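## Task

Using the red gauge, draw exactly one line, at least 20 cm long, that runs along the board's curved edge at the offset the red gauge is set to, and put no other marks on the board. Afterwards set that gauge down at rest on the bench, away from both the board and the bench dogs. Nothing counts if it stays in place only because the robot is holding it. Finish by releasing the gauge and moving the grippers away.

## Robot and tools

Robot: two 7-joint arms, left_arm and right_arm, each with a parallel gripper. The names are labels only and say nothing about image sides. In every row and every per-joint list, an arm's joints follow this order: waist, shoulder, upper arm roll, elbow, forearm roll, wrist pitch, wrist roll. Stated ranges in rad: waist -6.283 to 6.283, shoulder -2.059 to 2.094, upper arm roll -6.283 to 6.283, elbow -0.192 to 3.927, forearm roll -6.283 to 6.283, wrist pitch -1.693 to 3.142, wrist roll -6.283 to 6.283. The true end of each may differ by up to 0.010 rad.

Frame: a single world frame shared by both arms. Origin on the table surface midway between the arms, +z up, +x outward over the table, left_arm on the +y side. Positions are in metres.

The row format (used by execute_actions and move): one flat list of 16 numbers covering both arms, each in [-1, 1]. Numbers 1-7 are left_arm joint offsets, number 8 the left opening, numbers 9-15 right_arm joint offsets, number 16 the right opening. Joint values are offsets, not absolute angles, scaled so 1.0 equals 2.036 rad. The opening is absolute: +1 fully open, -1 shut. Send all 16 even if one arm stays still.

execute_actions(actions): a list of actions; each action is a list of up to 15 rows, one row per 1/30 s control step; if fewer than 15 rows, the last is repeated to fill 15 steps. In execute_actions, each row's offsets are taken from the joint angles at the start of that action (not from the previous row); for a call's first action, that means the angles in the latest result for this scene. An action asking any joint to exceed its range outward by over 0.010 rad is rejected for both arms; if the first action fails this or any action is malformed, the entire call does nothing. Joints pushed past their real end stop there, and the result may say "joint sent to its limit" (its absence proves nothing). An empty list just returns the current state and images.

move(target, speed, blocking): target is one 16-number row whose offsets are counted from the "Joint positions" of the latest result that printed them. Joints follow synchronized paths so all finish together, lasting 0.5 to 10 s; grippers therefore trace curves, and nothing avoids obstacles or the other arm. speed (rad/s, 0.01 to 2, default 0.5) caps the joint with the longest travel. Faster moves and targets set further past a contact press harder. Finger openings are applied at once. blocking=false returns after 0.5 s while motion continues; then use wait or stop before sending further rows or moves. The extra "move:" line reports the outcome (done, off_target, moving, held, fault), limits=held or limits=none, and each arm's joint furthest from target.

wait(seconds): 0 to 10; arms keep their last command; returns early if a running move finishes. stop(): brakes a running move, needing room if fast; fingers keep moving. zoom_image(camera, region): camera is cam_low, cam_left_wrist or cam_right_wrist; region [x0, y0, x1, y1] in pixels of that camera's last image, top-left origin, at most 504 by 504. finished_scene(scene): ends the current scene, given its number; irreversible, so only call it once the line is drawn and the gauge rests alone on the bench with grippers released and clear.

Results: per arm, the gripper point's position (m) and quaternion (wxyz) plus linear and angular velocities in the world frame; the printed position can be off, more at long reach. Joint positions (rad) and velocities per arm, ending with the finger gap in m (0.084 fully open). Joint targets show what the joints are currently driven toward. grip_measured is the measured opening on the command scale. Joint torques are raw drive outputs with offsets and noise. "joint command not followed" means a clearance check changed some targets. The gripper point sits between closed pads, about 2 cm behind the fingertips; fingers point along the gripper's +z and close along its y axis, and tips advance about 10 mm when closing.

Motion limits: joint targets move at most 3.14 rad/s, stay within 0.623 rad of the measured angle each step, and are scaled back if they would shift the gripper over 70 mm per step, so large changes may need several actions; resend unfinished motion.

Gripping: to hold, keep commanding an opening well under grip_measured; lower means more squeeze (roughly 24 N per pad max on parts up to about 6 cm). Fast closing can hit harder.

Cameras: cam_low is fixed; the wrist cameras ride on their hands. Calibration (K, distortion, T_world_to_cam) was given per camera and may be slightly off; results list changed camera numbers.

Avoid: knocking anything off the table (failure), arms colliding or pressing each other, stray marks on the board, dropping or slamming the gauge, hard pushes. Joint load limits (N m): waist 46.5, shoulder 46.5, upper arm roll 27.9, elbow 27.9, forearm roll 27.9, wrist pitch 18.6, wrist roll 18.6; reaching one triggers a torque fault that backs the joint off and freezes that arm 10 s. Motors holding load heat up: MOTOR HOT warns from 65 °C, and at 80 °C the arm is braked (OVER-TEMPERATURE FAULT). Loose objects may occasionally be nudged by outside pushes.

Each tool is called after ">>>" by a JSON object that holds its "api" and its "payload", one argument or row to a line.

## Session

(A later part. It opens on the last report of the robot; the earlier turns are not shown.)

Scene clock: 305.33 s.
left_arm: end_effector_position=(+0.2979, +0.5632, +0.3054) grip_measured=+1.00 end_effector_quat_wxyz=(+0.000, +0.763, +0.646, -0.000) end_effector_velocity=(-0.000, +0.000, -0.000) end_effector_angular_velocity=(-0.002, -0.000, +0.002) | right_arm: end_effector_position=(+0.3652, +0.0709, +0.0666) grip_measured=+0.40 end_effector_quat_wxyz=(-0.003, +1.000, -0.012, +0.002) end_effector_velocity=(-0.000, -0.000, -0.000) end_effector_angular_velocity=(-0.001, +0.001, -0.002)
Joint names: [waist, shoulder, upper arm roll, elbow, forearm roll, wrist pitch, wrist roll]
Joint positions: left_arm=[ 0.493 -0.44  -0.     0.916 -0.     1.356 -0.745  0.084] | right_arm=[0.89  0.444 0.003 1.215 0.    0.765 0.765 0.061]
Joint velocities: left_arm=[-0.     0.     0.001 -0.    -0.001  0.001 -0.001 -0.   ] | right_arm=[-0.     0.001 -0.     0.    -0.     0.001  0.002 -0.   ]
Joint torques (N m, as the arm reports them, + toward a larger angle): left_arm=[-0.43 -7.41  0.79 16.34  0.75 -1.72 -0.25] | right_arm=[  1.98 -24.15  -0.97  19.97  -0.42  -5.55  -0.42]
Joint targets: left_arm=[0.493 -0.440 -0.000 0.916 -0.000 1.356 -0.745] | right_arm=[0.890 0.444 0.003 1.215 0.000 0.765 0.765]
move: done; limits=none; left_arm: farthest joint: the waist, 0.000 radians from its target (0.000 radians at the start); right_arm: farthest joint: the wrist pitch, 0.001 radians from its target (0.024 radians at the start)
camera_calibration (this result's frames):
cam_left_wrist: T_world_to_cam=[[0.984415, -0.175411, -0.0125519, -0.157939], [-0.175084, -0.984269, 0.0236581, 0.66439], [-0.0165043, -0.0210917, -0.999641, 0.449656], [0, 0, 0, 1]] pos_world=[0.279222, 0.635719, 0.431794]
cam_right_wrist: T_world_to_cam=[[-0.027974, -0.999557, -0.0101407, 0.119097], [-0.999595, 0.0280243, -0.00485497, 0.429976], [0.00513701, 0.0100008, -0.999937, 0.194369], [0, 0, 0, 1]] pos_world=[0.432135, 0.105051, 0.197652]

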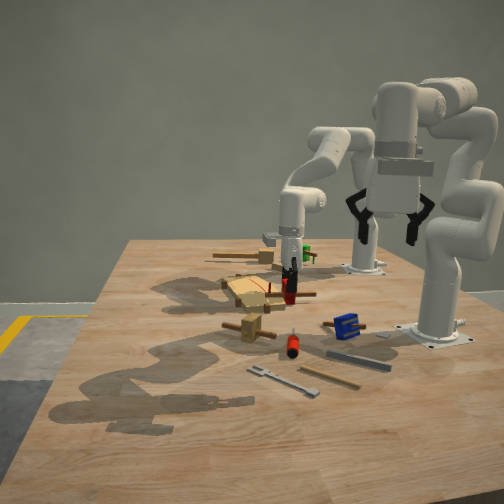

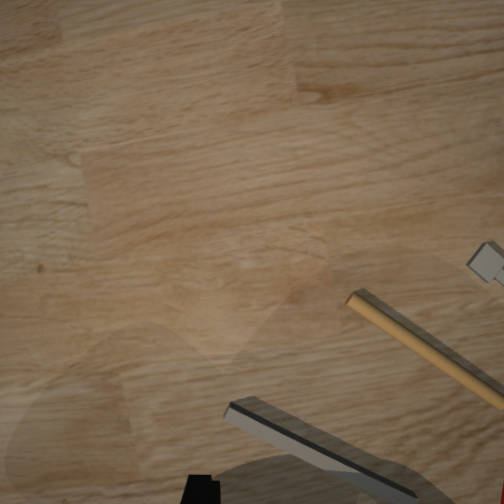

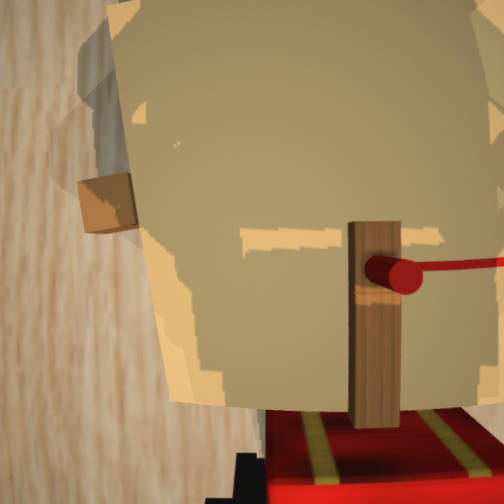

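>>> {"api": "move", "payload": {
  "target": [0,0,0,0,0,0,0,1, 0.0153,0.0250,0,0.0394,0,0.0144,0.0369,-1],
  "speed": 0.05
}}

>>> {"api": "move", "payload": {
  "target": [0,0,0,0,0,0,0,1, 0,-0.006,0,0,0,0.006,0,-1],
  "speed": 0.03
}}

>>> {"api": "move", "payload": {
  "target": [0,0,0,0,0,0,0,1, 0,-0.04,0,0,0,0.04,0,-1],
  "speed": 0.2
}}

>>> {"api": "zoom_image", "payload": {
  "camera": "cam_low",
  "region": [215,255,315,320]
}}

Scene clock: 312.17 s.
left_arm: end_effector_position=(+0.2979, +0.5632, +0.3054) grip_measured=+1.00 end_effector_quat_wxyz=(+0.000, +0.763, +0.646, -0.000) end_effector_velocity=(-0.000, +0.000, -0.000) end_effector_angular_velocity=(+0.000, -0.000, +0.001) | right_arm: end_effector_position=(+0.3664, +0.0956, +0.0663) grip_measured=+0.40 end_effector_quat_wxyz=(-0.003, +0.999, -0.034, +0.002) end_effector_velocity=(-0.001, +0.001, +0.000) end_effector_angular_velocity=(+0.000, +0.000, +0.000)
Joint names: [waist, shoulder, upper arm roll, elbow, forearm roll, wrist pitch, wrist roll]
Joint positions: left_arm=[ 0.493 -0.44  -0.     0.916 -0.     1.356 -0.745  0.084] | right_arm=[0.921 0.494 0.003 1.295 0.    0.794 0.839 0.061]
Joint velocities: left_arm=[-0.     0.     0.001 -0.     0.    -0.001 -0.001  0.   ] | right_arm=[ 0.002 -0.    -0.     0.001  0.001  0.001  0.001 -0.   ]
Joint torques (N m, as the arm reports them, + toward a larger angle): left_arm=[-0.14 -7.24  0.56 16.25  0.9  -1.66 -0.21] | right_arm=[  1.98 -24.75  -1.37  19.96  -0.35  -5.7   -0.49]
Joint targets: left_arm=[0.493 -0.440 -0.000 0.916 -0.000 1.356 -0.745] | right_arm=[0.921 0.494 0.003 1.295 0.000 0.794 0.840]
move: done; limits=none; left_arm: farthest joint: the waist, 0.000 radians from its target (0.000 radians at the start); right_arm: farthest joint: the shoulder, 0.001 radians from its target (0.051 radians at the start)
camera_calibration (this result's frames):
cam_left_wrist: T_world_to_cam=[[0.984415, -0.175411, -0.0125519, -0.157939], [-0.175084, -0.984269, 0.0236582, 0.66439], [-0.0165044, -0.0210918, -0.999641, 0.449656], [0, 0, 0, 1]] pos_world=[0.279222, 0.635719, 0.431794]
cam_right_wrist: T_world_to_cam=[[-0.0718643, -0.997353, -0.0110346, 0.159762], [-0.997399, 0.0719213, -0.00485358, 0.425442], [0.00563436, 0.0106571, -0.999927, 0.193621], [0, 0, 0, 1]] pos_world=[0.434726, 0.126677, 0.197434]

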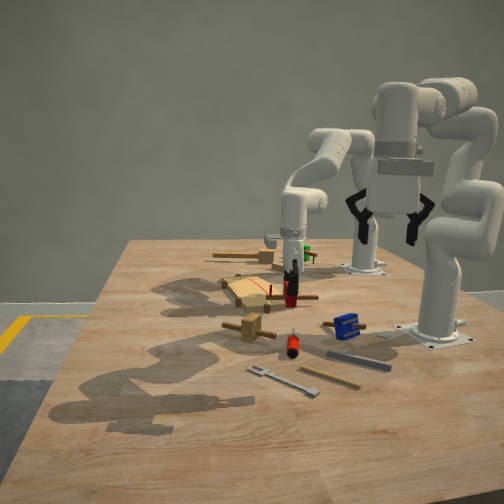

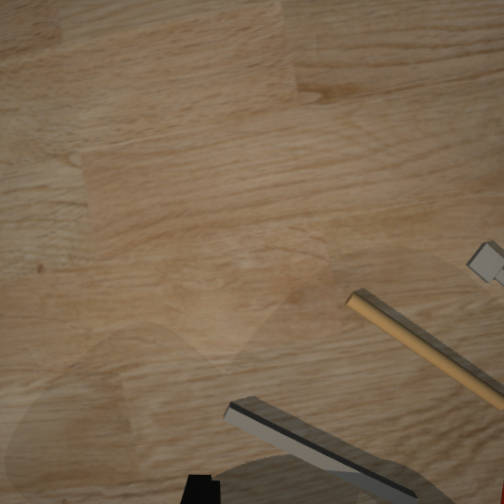

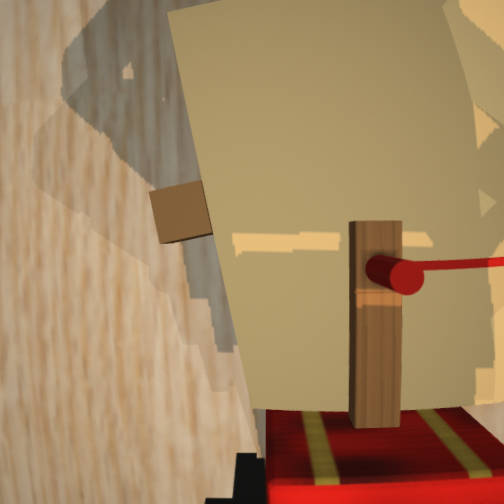

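Scene clock: 312.93 s.
left_arm: end_effector_position=(+0.2979, +0.5632, +0.3054) grip_measured=+1.00 end_effector_quat_wxyz=(+0.000, +0.763, +0.646, -0.000) end_effector_velocity=(+0.000, +0.000, +0.000) end_effector_angular_velocity=(+0.002, +0.000, -0.002) | right_arm: end_effector_position=(+0.3663, +0.0952, +0.0725) grip_measured=+0.40 end_effector_quat_wxyz=(-0.003, +0.999, -0.034, +0.002) end_effector_velocity=(-0.001, -0.001, -0.001) end_effector_angular_velocity=(-0.003, +0.003, -0.000)
Joint names: [waist, shoulder, upper arm roll, elbow, forearm roll, wrist pitch, wrist roll]
Joint positions: left_arm=[ 0.493 -0.44  -0.     0.916 -0.     1.356 -0.745  0.084] | right_arm=[0.921 0.482 0.003 1.296 0.    0.806 0.839 0.061]
Joint velocities: left_arm=[ 0.     0.    -0.002  0.001  0.001 -0.001  0.001 -0.   ] | right_arm=[-0.001 -0.     0.    -0.003 -0.     0.002  0.     0.   ]
Joint torques (N m, as the arm reports them, + toward a larger angle): left_arm=[-0.12 -7.6   1.01 16.16  1.22 -1.68 -0.16] | right_arm=[  1.83 -25.81  -1.23  17.73  -0.06  -2.34  -0.15]
Joint targets: left_arm=[0.493 -0.440 -0.000 0.916 -0.000 1.356 -0.745] | right_arm=[0.921 0.482 0.003 1.295 0.000 0.806 0.839]
move: done; limits=none; left_arm: farthest joint: the waist, 0.000 radians from its target (0.000 radians at the start); right_arm: farthest joint: the elbow, 0.001 radians from its target (0.000 radians at the start)
camera_calibration (this result's frames):
cam_left_wrist: T_world_to_cam=[[0.984415, -0.175411, -0.0125521, -0.157938], [-0.175084, -0.984269, 0.0236583, 0.66439], [-0.0165045, -0.0210919, -0.999641, 0.449656], [0, 0, 0, 1]] pos_world=[0.279222, 0.635719, 0.431794]
cam_right_wrist: T_world_to_cam=[[-0.0720381, -0.997334, -0.0116312, 0.159555], [-0.997381, 0.0721071, -0.00563273, 0.42543], [0.0064564, 0.0111949, -0.999916, 0.199438], [0, 0, 0, 1]] pos_world=[0.434522, 0.12622, 0.203674]

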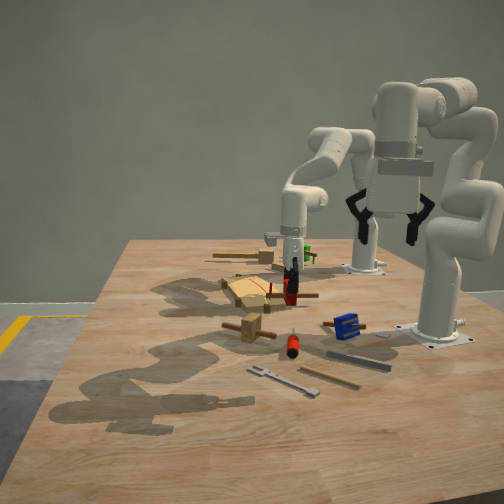

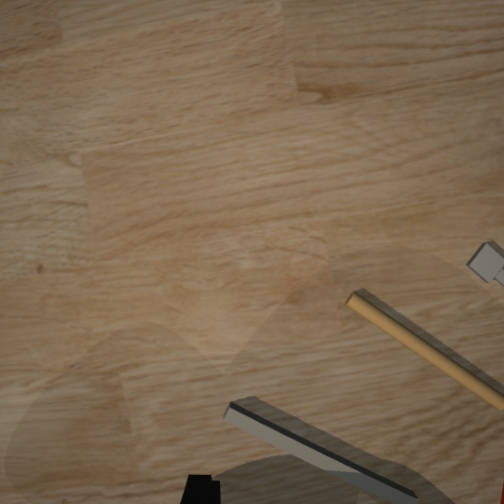

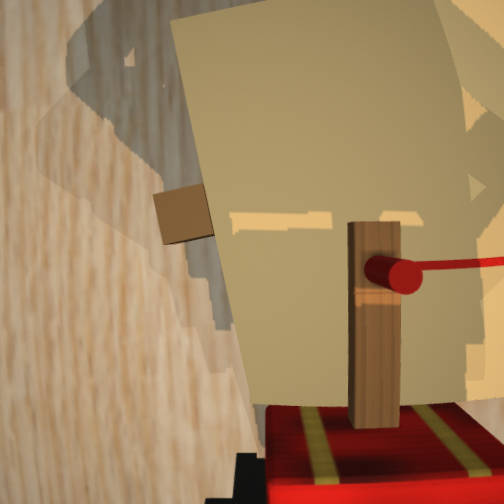

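Scene clock: 313.83 s.
left_arm: end_effector_position=(+0.2979, +0.5632, +0.3054) grip_measured=+1.00 end_effector_quat_wxyz=(+0.000, +0.763, +0.646, -0.000) end_effector_velocity=(+0.000, +0.000, -0.000) end_effector_angular_velocity=(-0.001, -0.000, -0.000) | right_arm: end_effector_position=(+0.3617, +0.0908, +0.1113) grip_measured=+0.40 end_effector_quat_wxyz=(-0.003, +0.999, -0.034, +0.002) end_effector_velocity=(+0.001, +0.001, +0.003) end_effector_angular_velocity=(+0.004, -0.003, -0.000)
Joint names: [waist, shoulder, upper arm roll, elbow, forearm roll, wrist pitch, wrist roll]
Joint positions: left_arm=[ 0.493 -0.44  -0.     0.916 -0.     1.356 -0.745  0.084] | right_arm=[0.921 0.401 0.003 1.295 0.    0.887 0.839 0.061]
Joint velocities: left_arm=[ 0.001  0.     0.     0.    -0.001 -0.     0.001  0.   ] | right_arm=[ 0.    -0.004 -0.     0.002  0.001  0.    -0.     0.   ]
Joint torques (N m, as the arm reports them, + toward a larger angle): left_arm=[-0.41 -7.34  0.51 16.68  0.98 -1.77 -0.24] | right_arm=[  2.43 -24.72  -0.51  17.83   0.25  -2.08  -0.14]
Joint targets: left_arm=[0.493 -0.440 -0.000 0.916 -0.000 1.356 -0.745] | right_arm=[0.921 0.401 0.003 1.296 0.000 0.887 0.839]
move: done; limits=none; left_arm: farthest joint: the waist, 0.000 radians from its target (0.000 radians at the start); right_arm: farthest joint: the shoulder, 0.001 radians from its target (0.081 radians at the start)
camera_calibration (this result's frames):
cam_left_wrist: T_world_to_cam=[[0.984415, -0.175411, -0.012552, -0.157938], [-0.175084, -0.984269, 0.0236582, 0.66439], [-0.0165045, -0.0210919, -0.999641, 0.449656], [0, 0, 0, 1]] pos_world=[0.279222, 0.635719, 0.431794]
cam_right_wrist: T_world_to_cam=[[-0.0719103, -0.997351, -0.0109686, 0.155122], [-0.997393, 0.0719717, -0.00531043, 0.421415], [0.0060858, 0.0105581, -0.999926, 0.238555], [0, 0, 0, 1]] pos_world=[0.430019, 0.121862, 0.242476]

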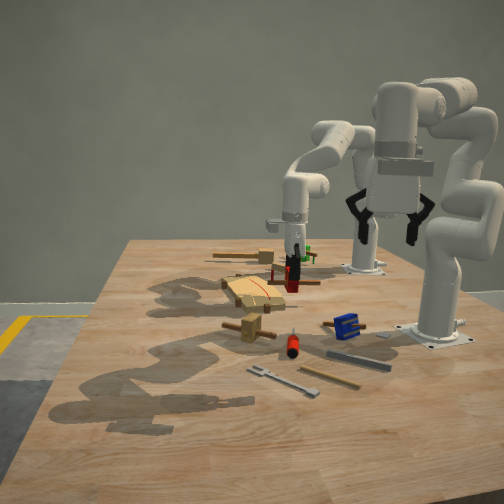

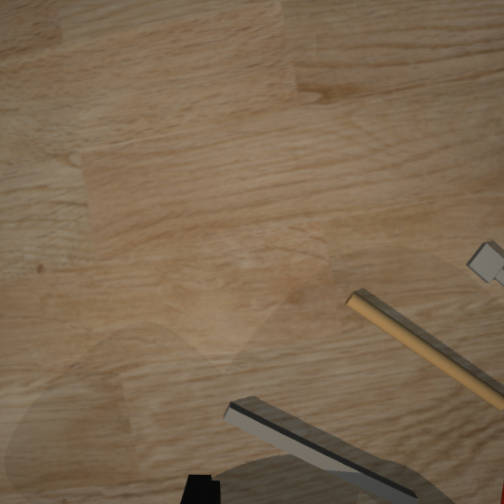

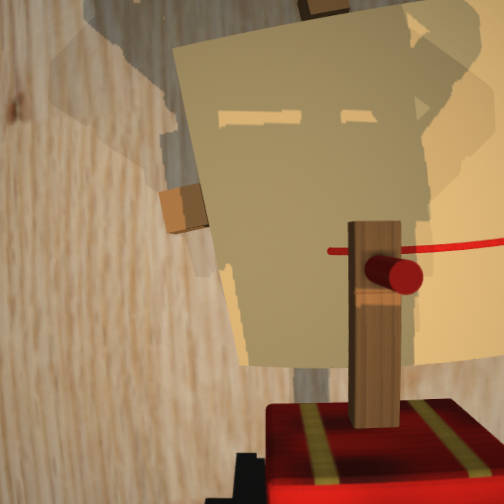

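Region (215, 255, 315, 320) of cam_low's 504x504 image, scaled by 5.040, with more detail than that image has; it fills the top 328 rows of this view, and the rest is white.

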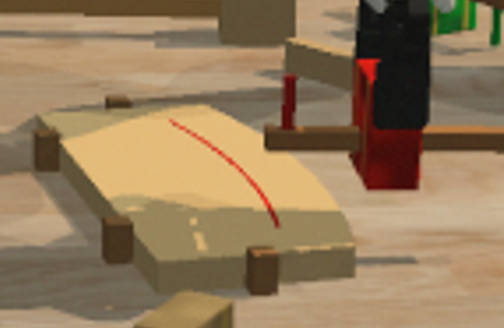

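The line is continuous. Next I'll set the gauge down on the bench.

>>> {"api": "move", "payload": {
  "target": [0,0,0,0,0,0,0,1, 0.112,-0.2045,0,-0.3212,0,-0.1132,0,-1],
  "speed": 0.6
}}

>>> {"api": "move", "payload": {
  "target": [0,0,0,0,0,0,0,1, 0,0.04,0,0,0,-0.04,0,-1],
  "speed": 0.08
}}

>>> {"api": "execute_actions", "payload": {
  "actions": [
    [[0,0,0,0,0,0,0,1,0,0,0,0,0,0,0,1]]
  ]
}}

>>> {"api": "move", "payload": {
  "target": [0,0,0,0,0,0,0,1, 0,-0.0796,0,0.0314,0,0.112,0,1],
  "speed": 0.4
}}

>>> {"api": "move", "payload": {
  "target": [0,0,0,0,0,0,0,1, -0.5,-0.17,0,0.1,0,0.27,0,1],
  "speed": 0.9
}}

Scene clock: 321.07 s.
left_arm: end_effector_position=(+0.2979, +0.5632, +0.3054) grip_measured=+1.00 end_effector_quat_wxyz=(+0.000, +0.763, +0.646, -0.000) end_effector_velocity=(+0.000, -0.000, +0.000) end_effector_angular_velocity=(+0.001, -0.001, -0.001) | right_arm: end_effector_position=(+0.1767, +0.0349, +0.0854) grip_measured=+0.40 end_effector_quat_wxyz=(-0.000, +0.997, +0.080, +0.000) end_effector_velocity=(-0.002, -0.001, -0.001) end_effector_angular_velocity=(-0.003, +0.002, +0.001)
Joint names: [waist, shoulder, upper arm roll, elbow, forearm roll, wrist pitch, wrist roll]
Joint positions: left_arm=[ 0.493 -0.44  -0.     0.916 -0.     1.356 -0.745  0.084] | right_arm=[ 1.148 -0.015  0.003  0.642  0.     0.657  0.839  0.061]
Joint velocities: left_arm=[-0.001 -0.    -0.     0.     0.    -0.001 -0.    -0.   ] | right_arm=[ 0.    -0.001  0.001 -0.005  0.    -0.     0.    -0.   ]
Joint torques (N m, as the arm reports them, + toward a larger angle): left_arm=[-0.32 -7.59  0.73 16.4   0.76 -1.7   0.13] | right_arm=[  2.57 -15.93  -0.29  15.99   0.16  -2.15  -0.12]
Joint targets: left_arm=[0.493 -0.440 -0.000 0.916 -0.000 1.356 -0.745] | right_arm=[1.149 -0.015 0.003 0.642 0.000 0.657 0.839]
move: done; limits=none; left_arm: farthest joint: the waist, 0.000 radians from its target (0.000 radians at the start); right_arm: farthest joint: the waist, 0.001 radians from its target (0.228 radians at the start)
camera_calibration (this result's frames):
cam_left_wrist: T_world_to_cam=[[0.984415, -0.175412, -0.0125521, -0.157938], [-0.175084, -0.984269, 0.0236581, 0.66439], [-0.0165045, -0.0210918, -0.999641, 0.449656], [0, 0, 0, 1]] pos_world=[0.279222, 0.635719, 0.431794]
cam_right_wrist: T_world_to_cam=[[0.155118, -0.987883, -0.00497677, 0.0448848], [-0.987896, -0.155111, -0.00167345, 0.246698], [0.000881226, 0.00517611, -0.999986, 0.215463], [0, 0, 0, 1]] pos_world=[0.236559, 0.0814912, 0.216096]

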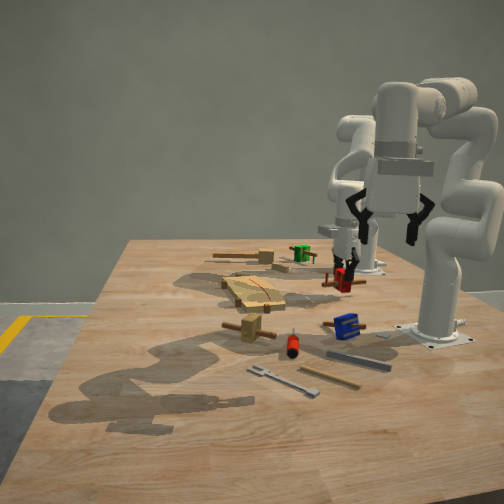

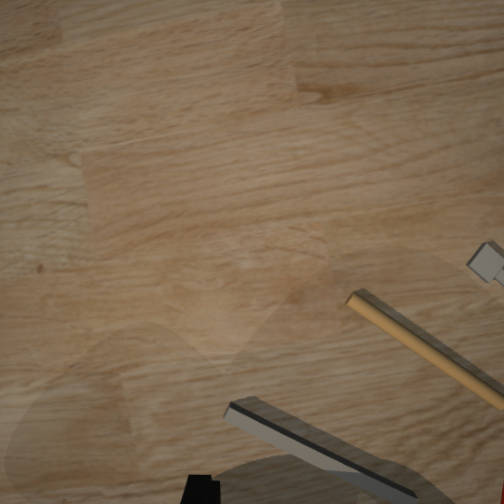

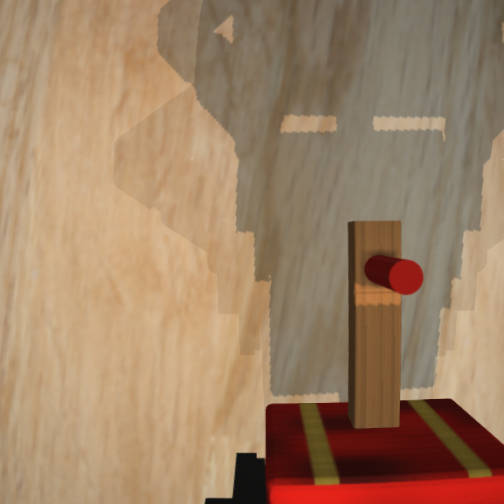

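Scene clock: 322.47 s.
left_arm: end_effector_position=(+0.2979, +0.5632, +0.3054) grip_measured=+1.00 end_effector_quat_wxyz=(+0.000, +0.763, +0.646, -0.000) end_effector_velocity=(-0.000, -0.000, +0.000) end_effector_angular_velocity=(+0.000, -0.000, -0.001) | right_arm: end_effector_position=(+0.1795, +0.0392, +0.0598) grip_measured=+0.40 end_effector_quat_wxyz=(-0.001, +0.997, +0.080, +0.000) end_effector_velocity=(+0.001, +0.000, -0.000) end_effector_angular_velocity=(+0.000, +0.000, -0.001)
Joint names: [waist, shoulder, upper arm roll, elbow, forearm roll, wrist pitch, wrist roll]
Joint positions: left_arm=[ 0.493 -0.44  -0.     0.916 -0.     1.356 -0.745  0.084] | right_arm=[1.148 0.066 0.003 0.643 0.    0.575 0.839 0.061]
Joint velocities: left_arm=[-0.    -0.001 -0.     0.     0.     0.     0.     0.   ] | right_arm=[-0.     0.002 -0.001  0.001  0.    -0.001  0.     0.   ]
Joint torques (N m, as the arm reports them, + toward a larger angle): left_arm=[-0.15 -7.17  0.71 16.38  0.97 -1.74 -0.25] | right_arm=[  2.69 -15.05  -0.08  14.28   0.15  -2.15  -0.19]
Joint targets: left_arm=[0.493 -0.440 -0.000 0.916 -0.000 1.356 -0.745] | right_arm=[1.148 0.067 0.003 0.642 0.000 0.575 0.839]
move: done; limits=none; left_arm: farthest joint: the waist, 0.000 radians from its target (0.000 radians at the start); right_arm: farthest joint: the shoulder, 0.001 radians from its target (0.081 radians at the start)
camera_calibration (this result's frames):
cam_left_wrist: T_world_to_cam=[[0.984415, -0.175412, -0.0125519, -0.157938], [-0.175084, -0.984269, 0.0236582, 0.66439], [-0.0165044, -0.0210918, -0.999641, 0.449656], [0, 0, 0, 1]] pos_world=[0.279222, 0.635719, 0.431794]
cam_right_wrist: T_world_to_cam=[[0.154934, -0.987906, -0.00604825, 0.0485994], [-0.987924, -0.154922, -0.00237061, 0.250086], [0.00140493, 0.00634249, -0.999979, 0.189635], [0, 0, 0, 1]] pos_world=[0.23927, 0.0855527, 0.190518]

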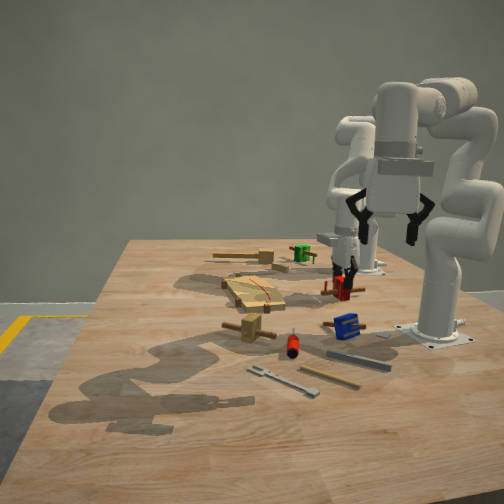

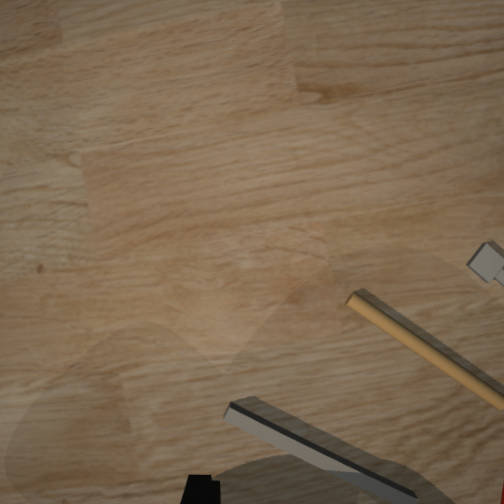

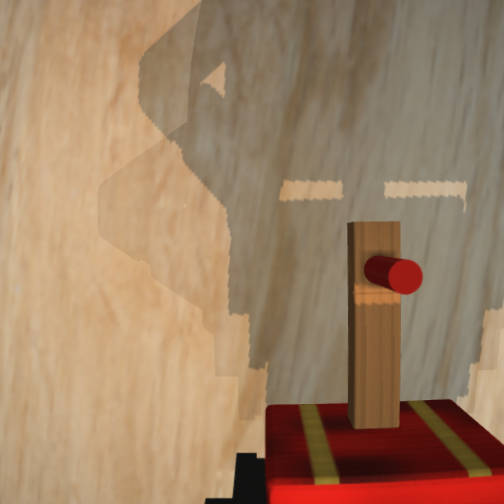

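Scene clock: 322.97 s.
left_arm: end_effector_position=(+0.2979, +0.5632, +0.3054) grip_measured=+1.00 end_effector_quat_wxyz=(+0.000, +0.763, +0.646, -0.000) end_effector_velocity=(-0.000, -0.000, +0.000) end_effector_angular_velocity=(-0.001, -0.001, +0.000) | right_arm: end_effector_position=(+0.1794, +0.0391, +0.0597) grip_measured=+1.00 end_effector_quat_wxyz=(-0.001, +0.997, +0.080, +0.000) end_effector_velocity=(-0.000, -0.001, -0.001) end_effector_angular_velocity=(-0.002, +0.001, +0.000)
Joint names: [waist, shoulder, upper arm roll, elbow, forearm roll, wrist pitch, wrist roll]
Joint positions: left_arm=[ 0.493 -0.44  -0.     0.916 -0.     1.356 -0.745  0.084] | right_arm=[1.148 0.066 0.003 0.643 0.    0.575 0.839 0.084]
Joint velocities: left_arm=[-0.    -0.001  0.001  0.    -0.001  0.     0.    -0.   ] | right_arm=[ 0.     0.001 -0.    -0.001 -0.     0.    -0.     0.001]
Joint torques (N m, as the arm reports them, + toward a larger angle): left_arm=[-0.29 -7.4   0.74 16.15  0.94 -1.78 -0.13] | right_arm=[  2.45 -16.15  -0.28  14.91   0.13  -2.08  -0.19]
Joint targets: left_arm=[0.493 -0.440 -0.000 0.916 -0.000 1.356 -0.745] | right_arm=[1.148 0.066 0.003 0.643 0.000 0.575 0.839]
camera_calibration (this result's frames):
cam_left_wrist: T_world_to_cam=[[0.984415, -0.175412, -0.012552, -0.157938], [-0.175084, -0.984269, 0.0236583, 0.66439], [-0.0165045, -0.0210919, -0.999641, 0.449656], [0, 0, 0, 1]] pos_world=[0.279222, 0.635719, 0.431794]
cam_right_wrist: T_world_to_cam=[[0.154963, -0.987902, -0.00595834, 0.0485686], [-0.987919, -0.154952, -0.00228756, 0.250044], [0.00133664, 0.00624085, -0.99998, 0.189602], [0, 0, 0, 1]] pos_world=[0.239244, 0.0855425, 0.19046]

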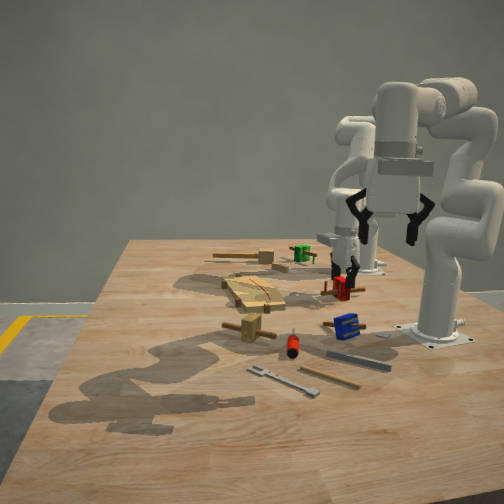

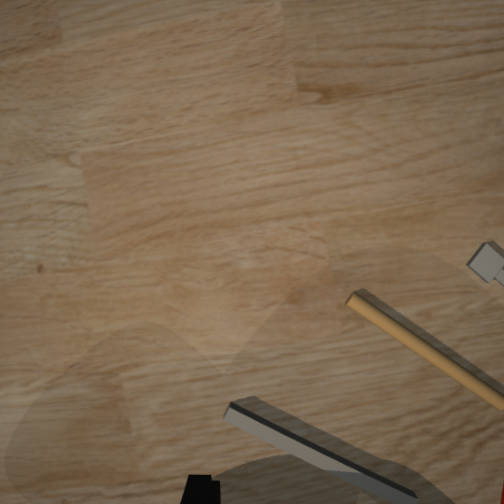

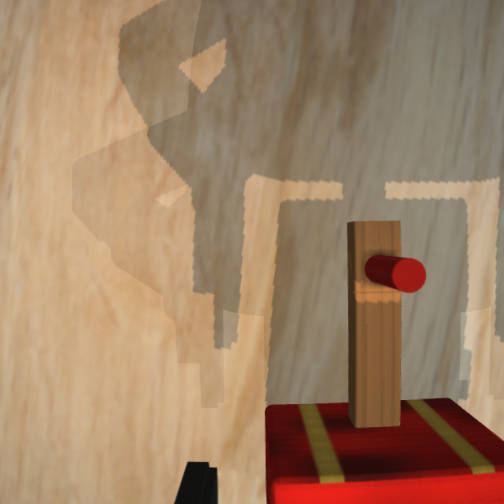

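Scene clock: 324.07 s.
left_arm: end_effector_position=(+0.2979, +0.5632, +0.3054) grip_measured=+1.00 end_effector_quat_wxyz=(+0.000, +0.763, +0.646, -0.000) end_effector_velocity=(-0.000, +0.000, -0.000) end_effector_angular_velocity=(-0.000, +0.000, +0.000) | right_arm: end_effector_position=(+0.1796, +0.0393, +0.1297) grip_measured=+1.00 end_effector_quat_wxyz=(+0.000, +0.997, +0.080, -0.000) end_effector_velocity=(+0.000, +0.001, +0.001) end_effector_angular_velocity=(+0.002, -0.002, +0.001)
Joint names: [waist, shoulder, upper arm roll, elbow, forearm roll, wrist pitch, wrist roll]
Joint positions: left_arm=[ 0.493 -0.44  -0.     0.916 -0.     1.356 -0.745  0.084] | right_arm=[ 1.148 -0.096  0.003  0.706  0.     0.803  0.839  0.084]
Joint velocities: left_arm=[ 0.  0.  0.  0.  0.  0.  0. -0.] | right_arm=[ 0.001 -0.001 -0.     0.003 -0.     0.001  0.     0.   ]
Joint torques (N m, as the arm reports them, + toward a larger angle): left_arm=[ 0.12 -7.78  0.6  16.12  1.16 -1.64 -0.25] | right_arm=[  2.53 -14.5   -0.32  16.77   0.21  -2.05  -0.19]
Joint targets: left_arm=[0.493 -0.440 -0.000 0.916 -0.000 1.356 -0.745] | right_arm=[1.148 -0.096 0.003 0.707 0.000 0.803 0.839]
move: done; limits=none; left_arm: farthest joint: the waist, 0.000 radians from its target (0.000 radians at the start); right_arm: farthest joint: the elbow, 0.001 radians from its target (0.064 radians at the start)
camera_calibration (this result's frames):
cam_left_wrist: T_world_to_cam=[[0.984415, -0.175412, -0.012552, -0.157938], [-0.175084, -0.984269, 0.0236585, 0.66439], [-0.0165045, -0.0210921, -0.999641, 0.449656], [0, 0, 0, 1]] pos_world=[0.279222, 0.635719, 0.431794]
cam_right_wrist: T_world_to_cam=[[0.155013, -0.987905, -0.00371731, 0.0488268], [-0.987912, -0.155011, -0.000801336, 0.250208], [0.00021542, 0.0037966, -0.999993, 0.259873], [0, 0, 0, 1]] pos_world=[0.239559, 0.0860347, 0.260253]

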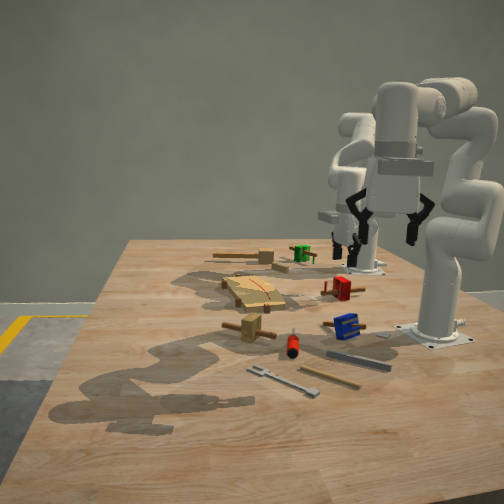

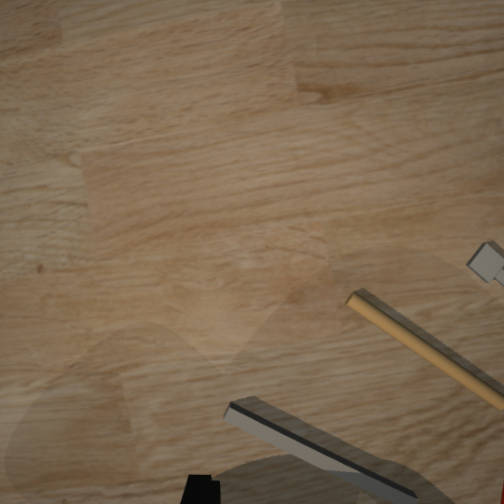

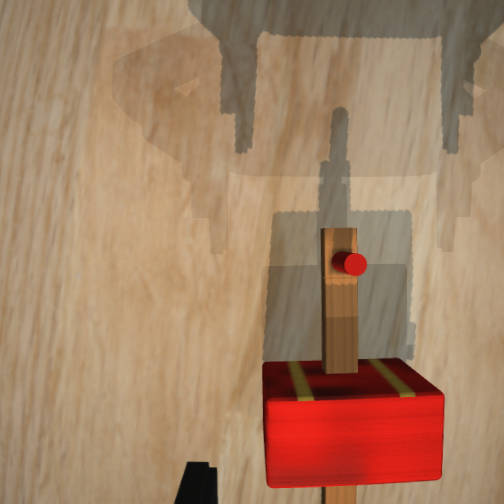

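Scene clock: 325.87 s.
left_arm: end_effector_position=(+0.2979, +0.5632, +0.3054) grip_measured=+1.00 end_effector_quat_wxyz=(+0.000, +0.763, +0.646, -0.000) end_effector_velocity=(-0.000, +0.000, +0.000) end_effector_angular_velocity=(-0.001, -0.001, +0.002) | right_arm: end_effector_position=(+0.3121, -0.3032, +0.3037) grip_measured=+1.00 end_effector_quat_wxyz=(+0.001, +0.909, -0.416, -0.001) end_effector_velocity=(+0.000, -0.003, +0.001) end_effector_angular_velocity=(+0.001, -0.003, -0.008)
Joint names: [waist, shoulder, upper arm roll, elbow, forearm roll, wrist pitch, wrist roll]
Joint positions: left_arm=[ 0.493 -0.44  -0.     0.916 -0.     1.356 -0.745  0.084] | right_arm=[ 0.131 -0.441  0.003  0.91   0.     1.353  0.839  0.084]
Joint velocities: left_arm=[-0.     0.     0.002  0.    -0.001 -0.    -0.    -0.   ] | right_arm=[-0.005 -0.001 -0.003  0.002 -0.     0.    -0.    -0.   ]
Joint torques (N m, as the arm reports them, + toward a larger angle): left_arm=[ 0.08 -7.64  0.76 16.17  1.11 -1.63 -0.11] | right_arm=[ 2.51 -9.52 -0.04 18.61  0.05 -1.97 -0.11]
Joint targets: left_arm=[0.493 -0.440 -0.000 0.916 -0.000 1.356 -0.745] | right_arm=[0.130 -0.442 0.003 0.910 0.000 1.353 0.839]
move: done; limits=none; left_arm: farthest joint: the waist, 0.000 radians from its target (0.000 radians at the start); right_arm: farthest joint: the waist, 0.001 radians from its target (1.018 radians at the start)
camera_calibration (this result's frames):
cam_left_wrist: T_world_to_cam=[[0.984415, -0.175412, -0.0125519, -0.157938], [-0.175084, -0.984269, 0.0236584, 0.66439], [-0.0165045, -0.021092, -0.999641, 0.449656], [0, 0, 0, 1]] pos_world=[0.279222, 0.635719, 0.431794]
cam_right_wrist: T_world_to_cam=[[-0.758622, -0.651525, -0.00268245, 0.0773893], [-0.651525, 0.758627, -0.00115566, 0.500324], [0.00278792, 0.000870976, -0.999996, 0.433481], [0, 0, 0, 1]] pos_world=[0.383474, -0.329515, 0.434265]

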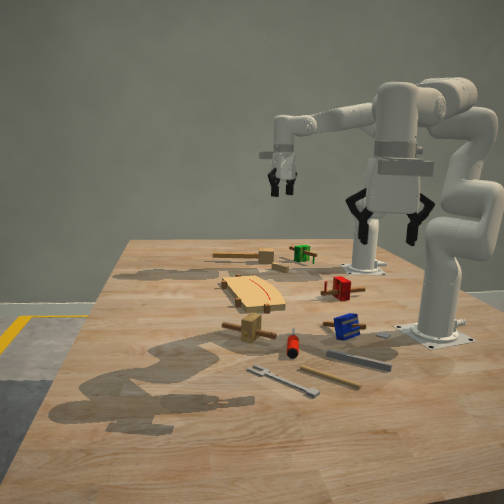

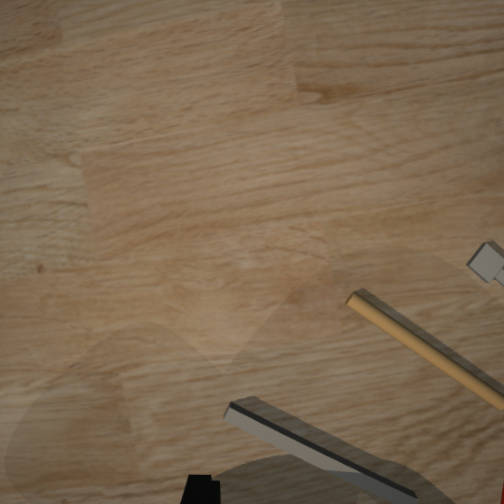

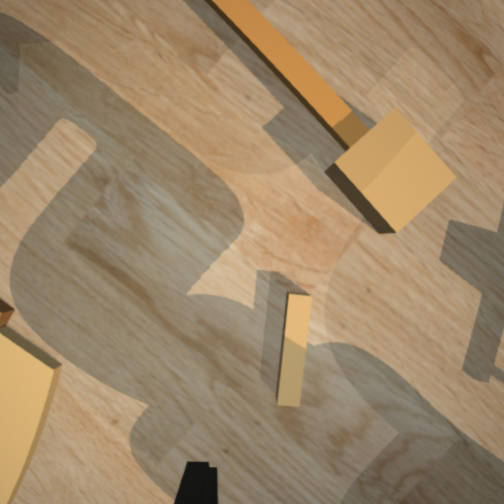

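>>> {"api": "finished_scene", "payload": {
  "scene": 2
}}

The scene is finished: the task was done.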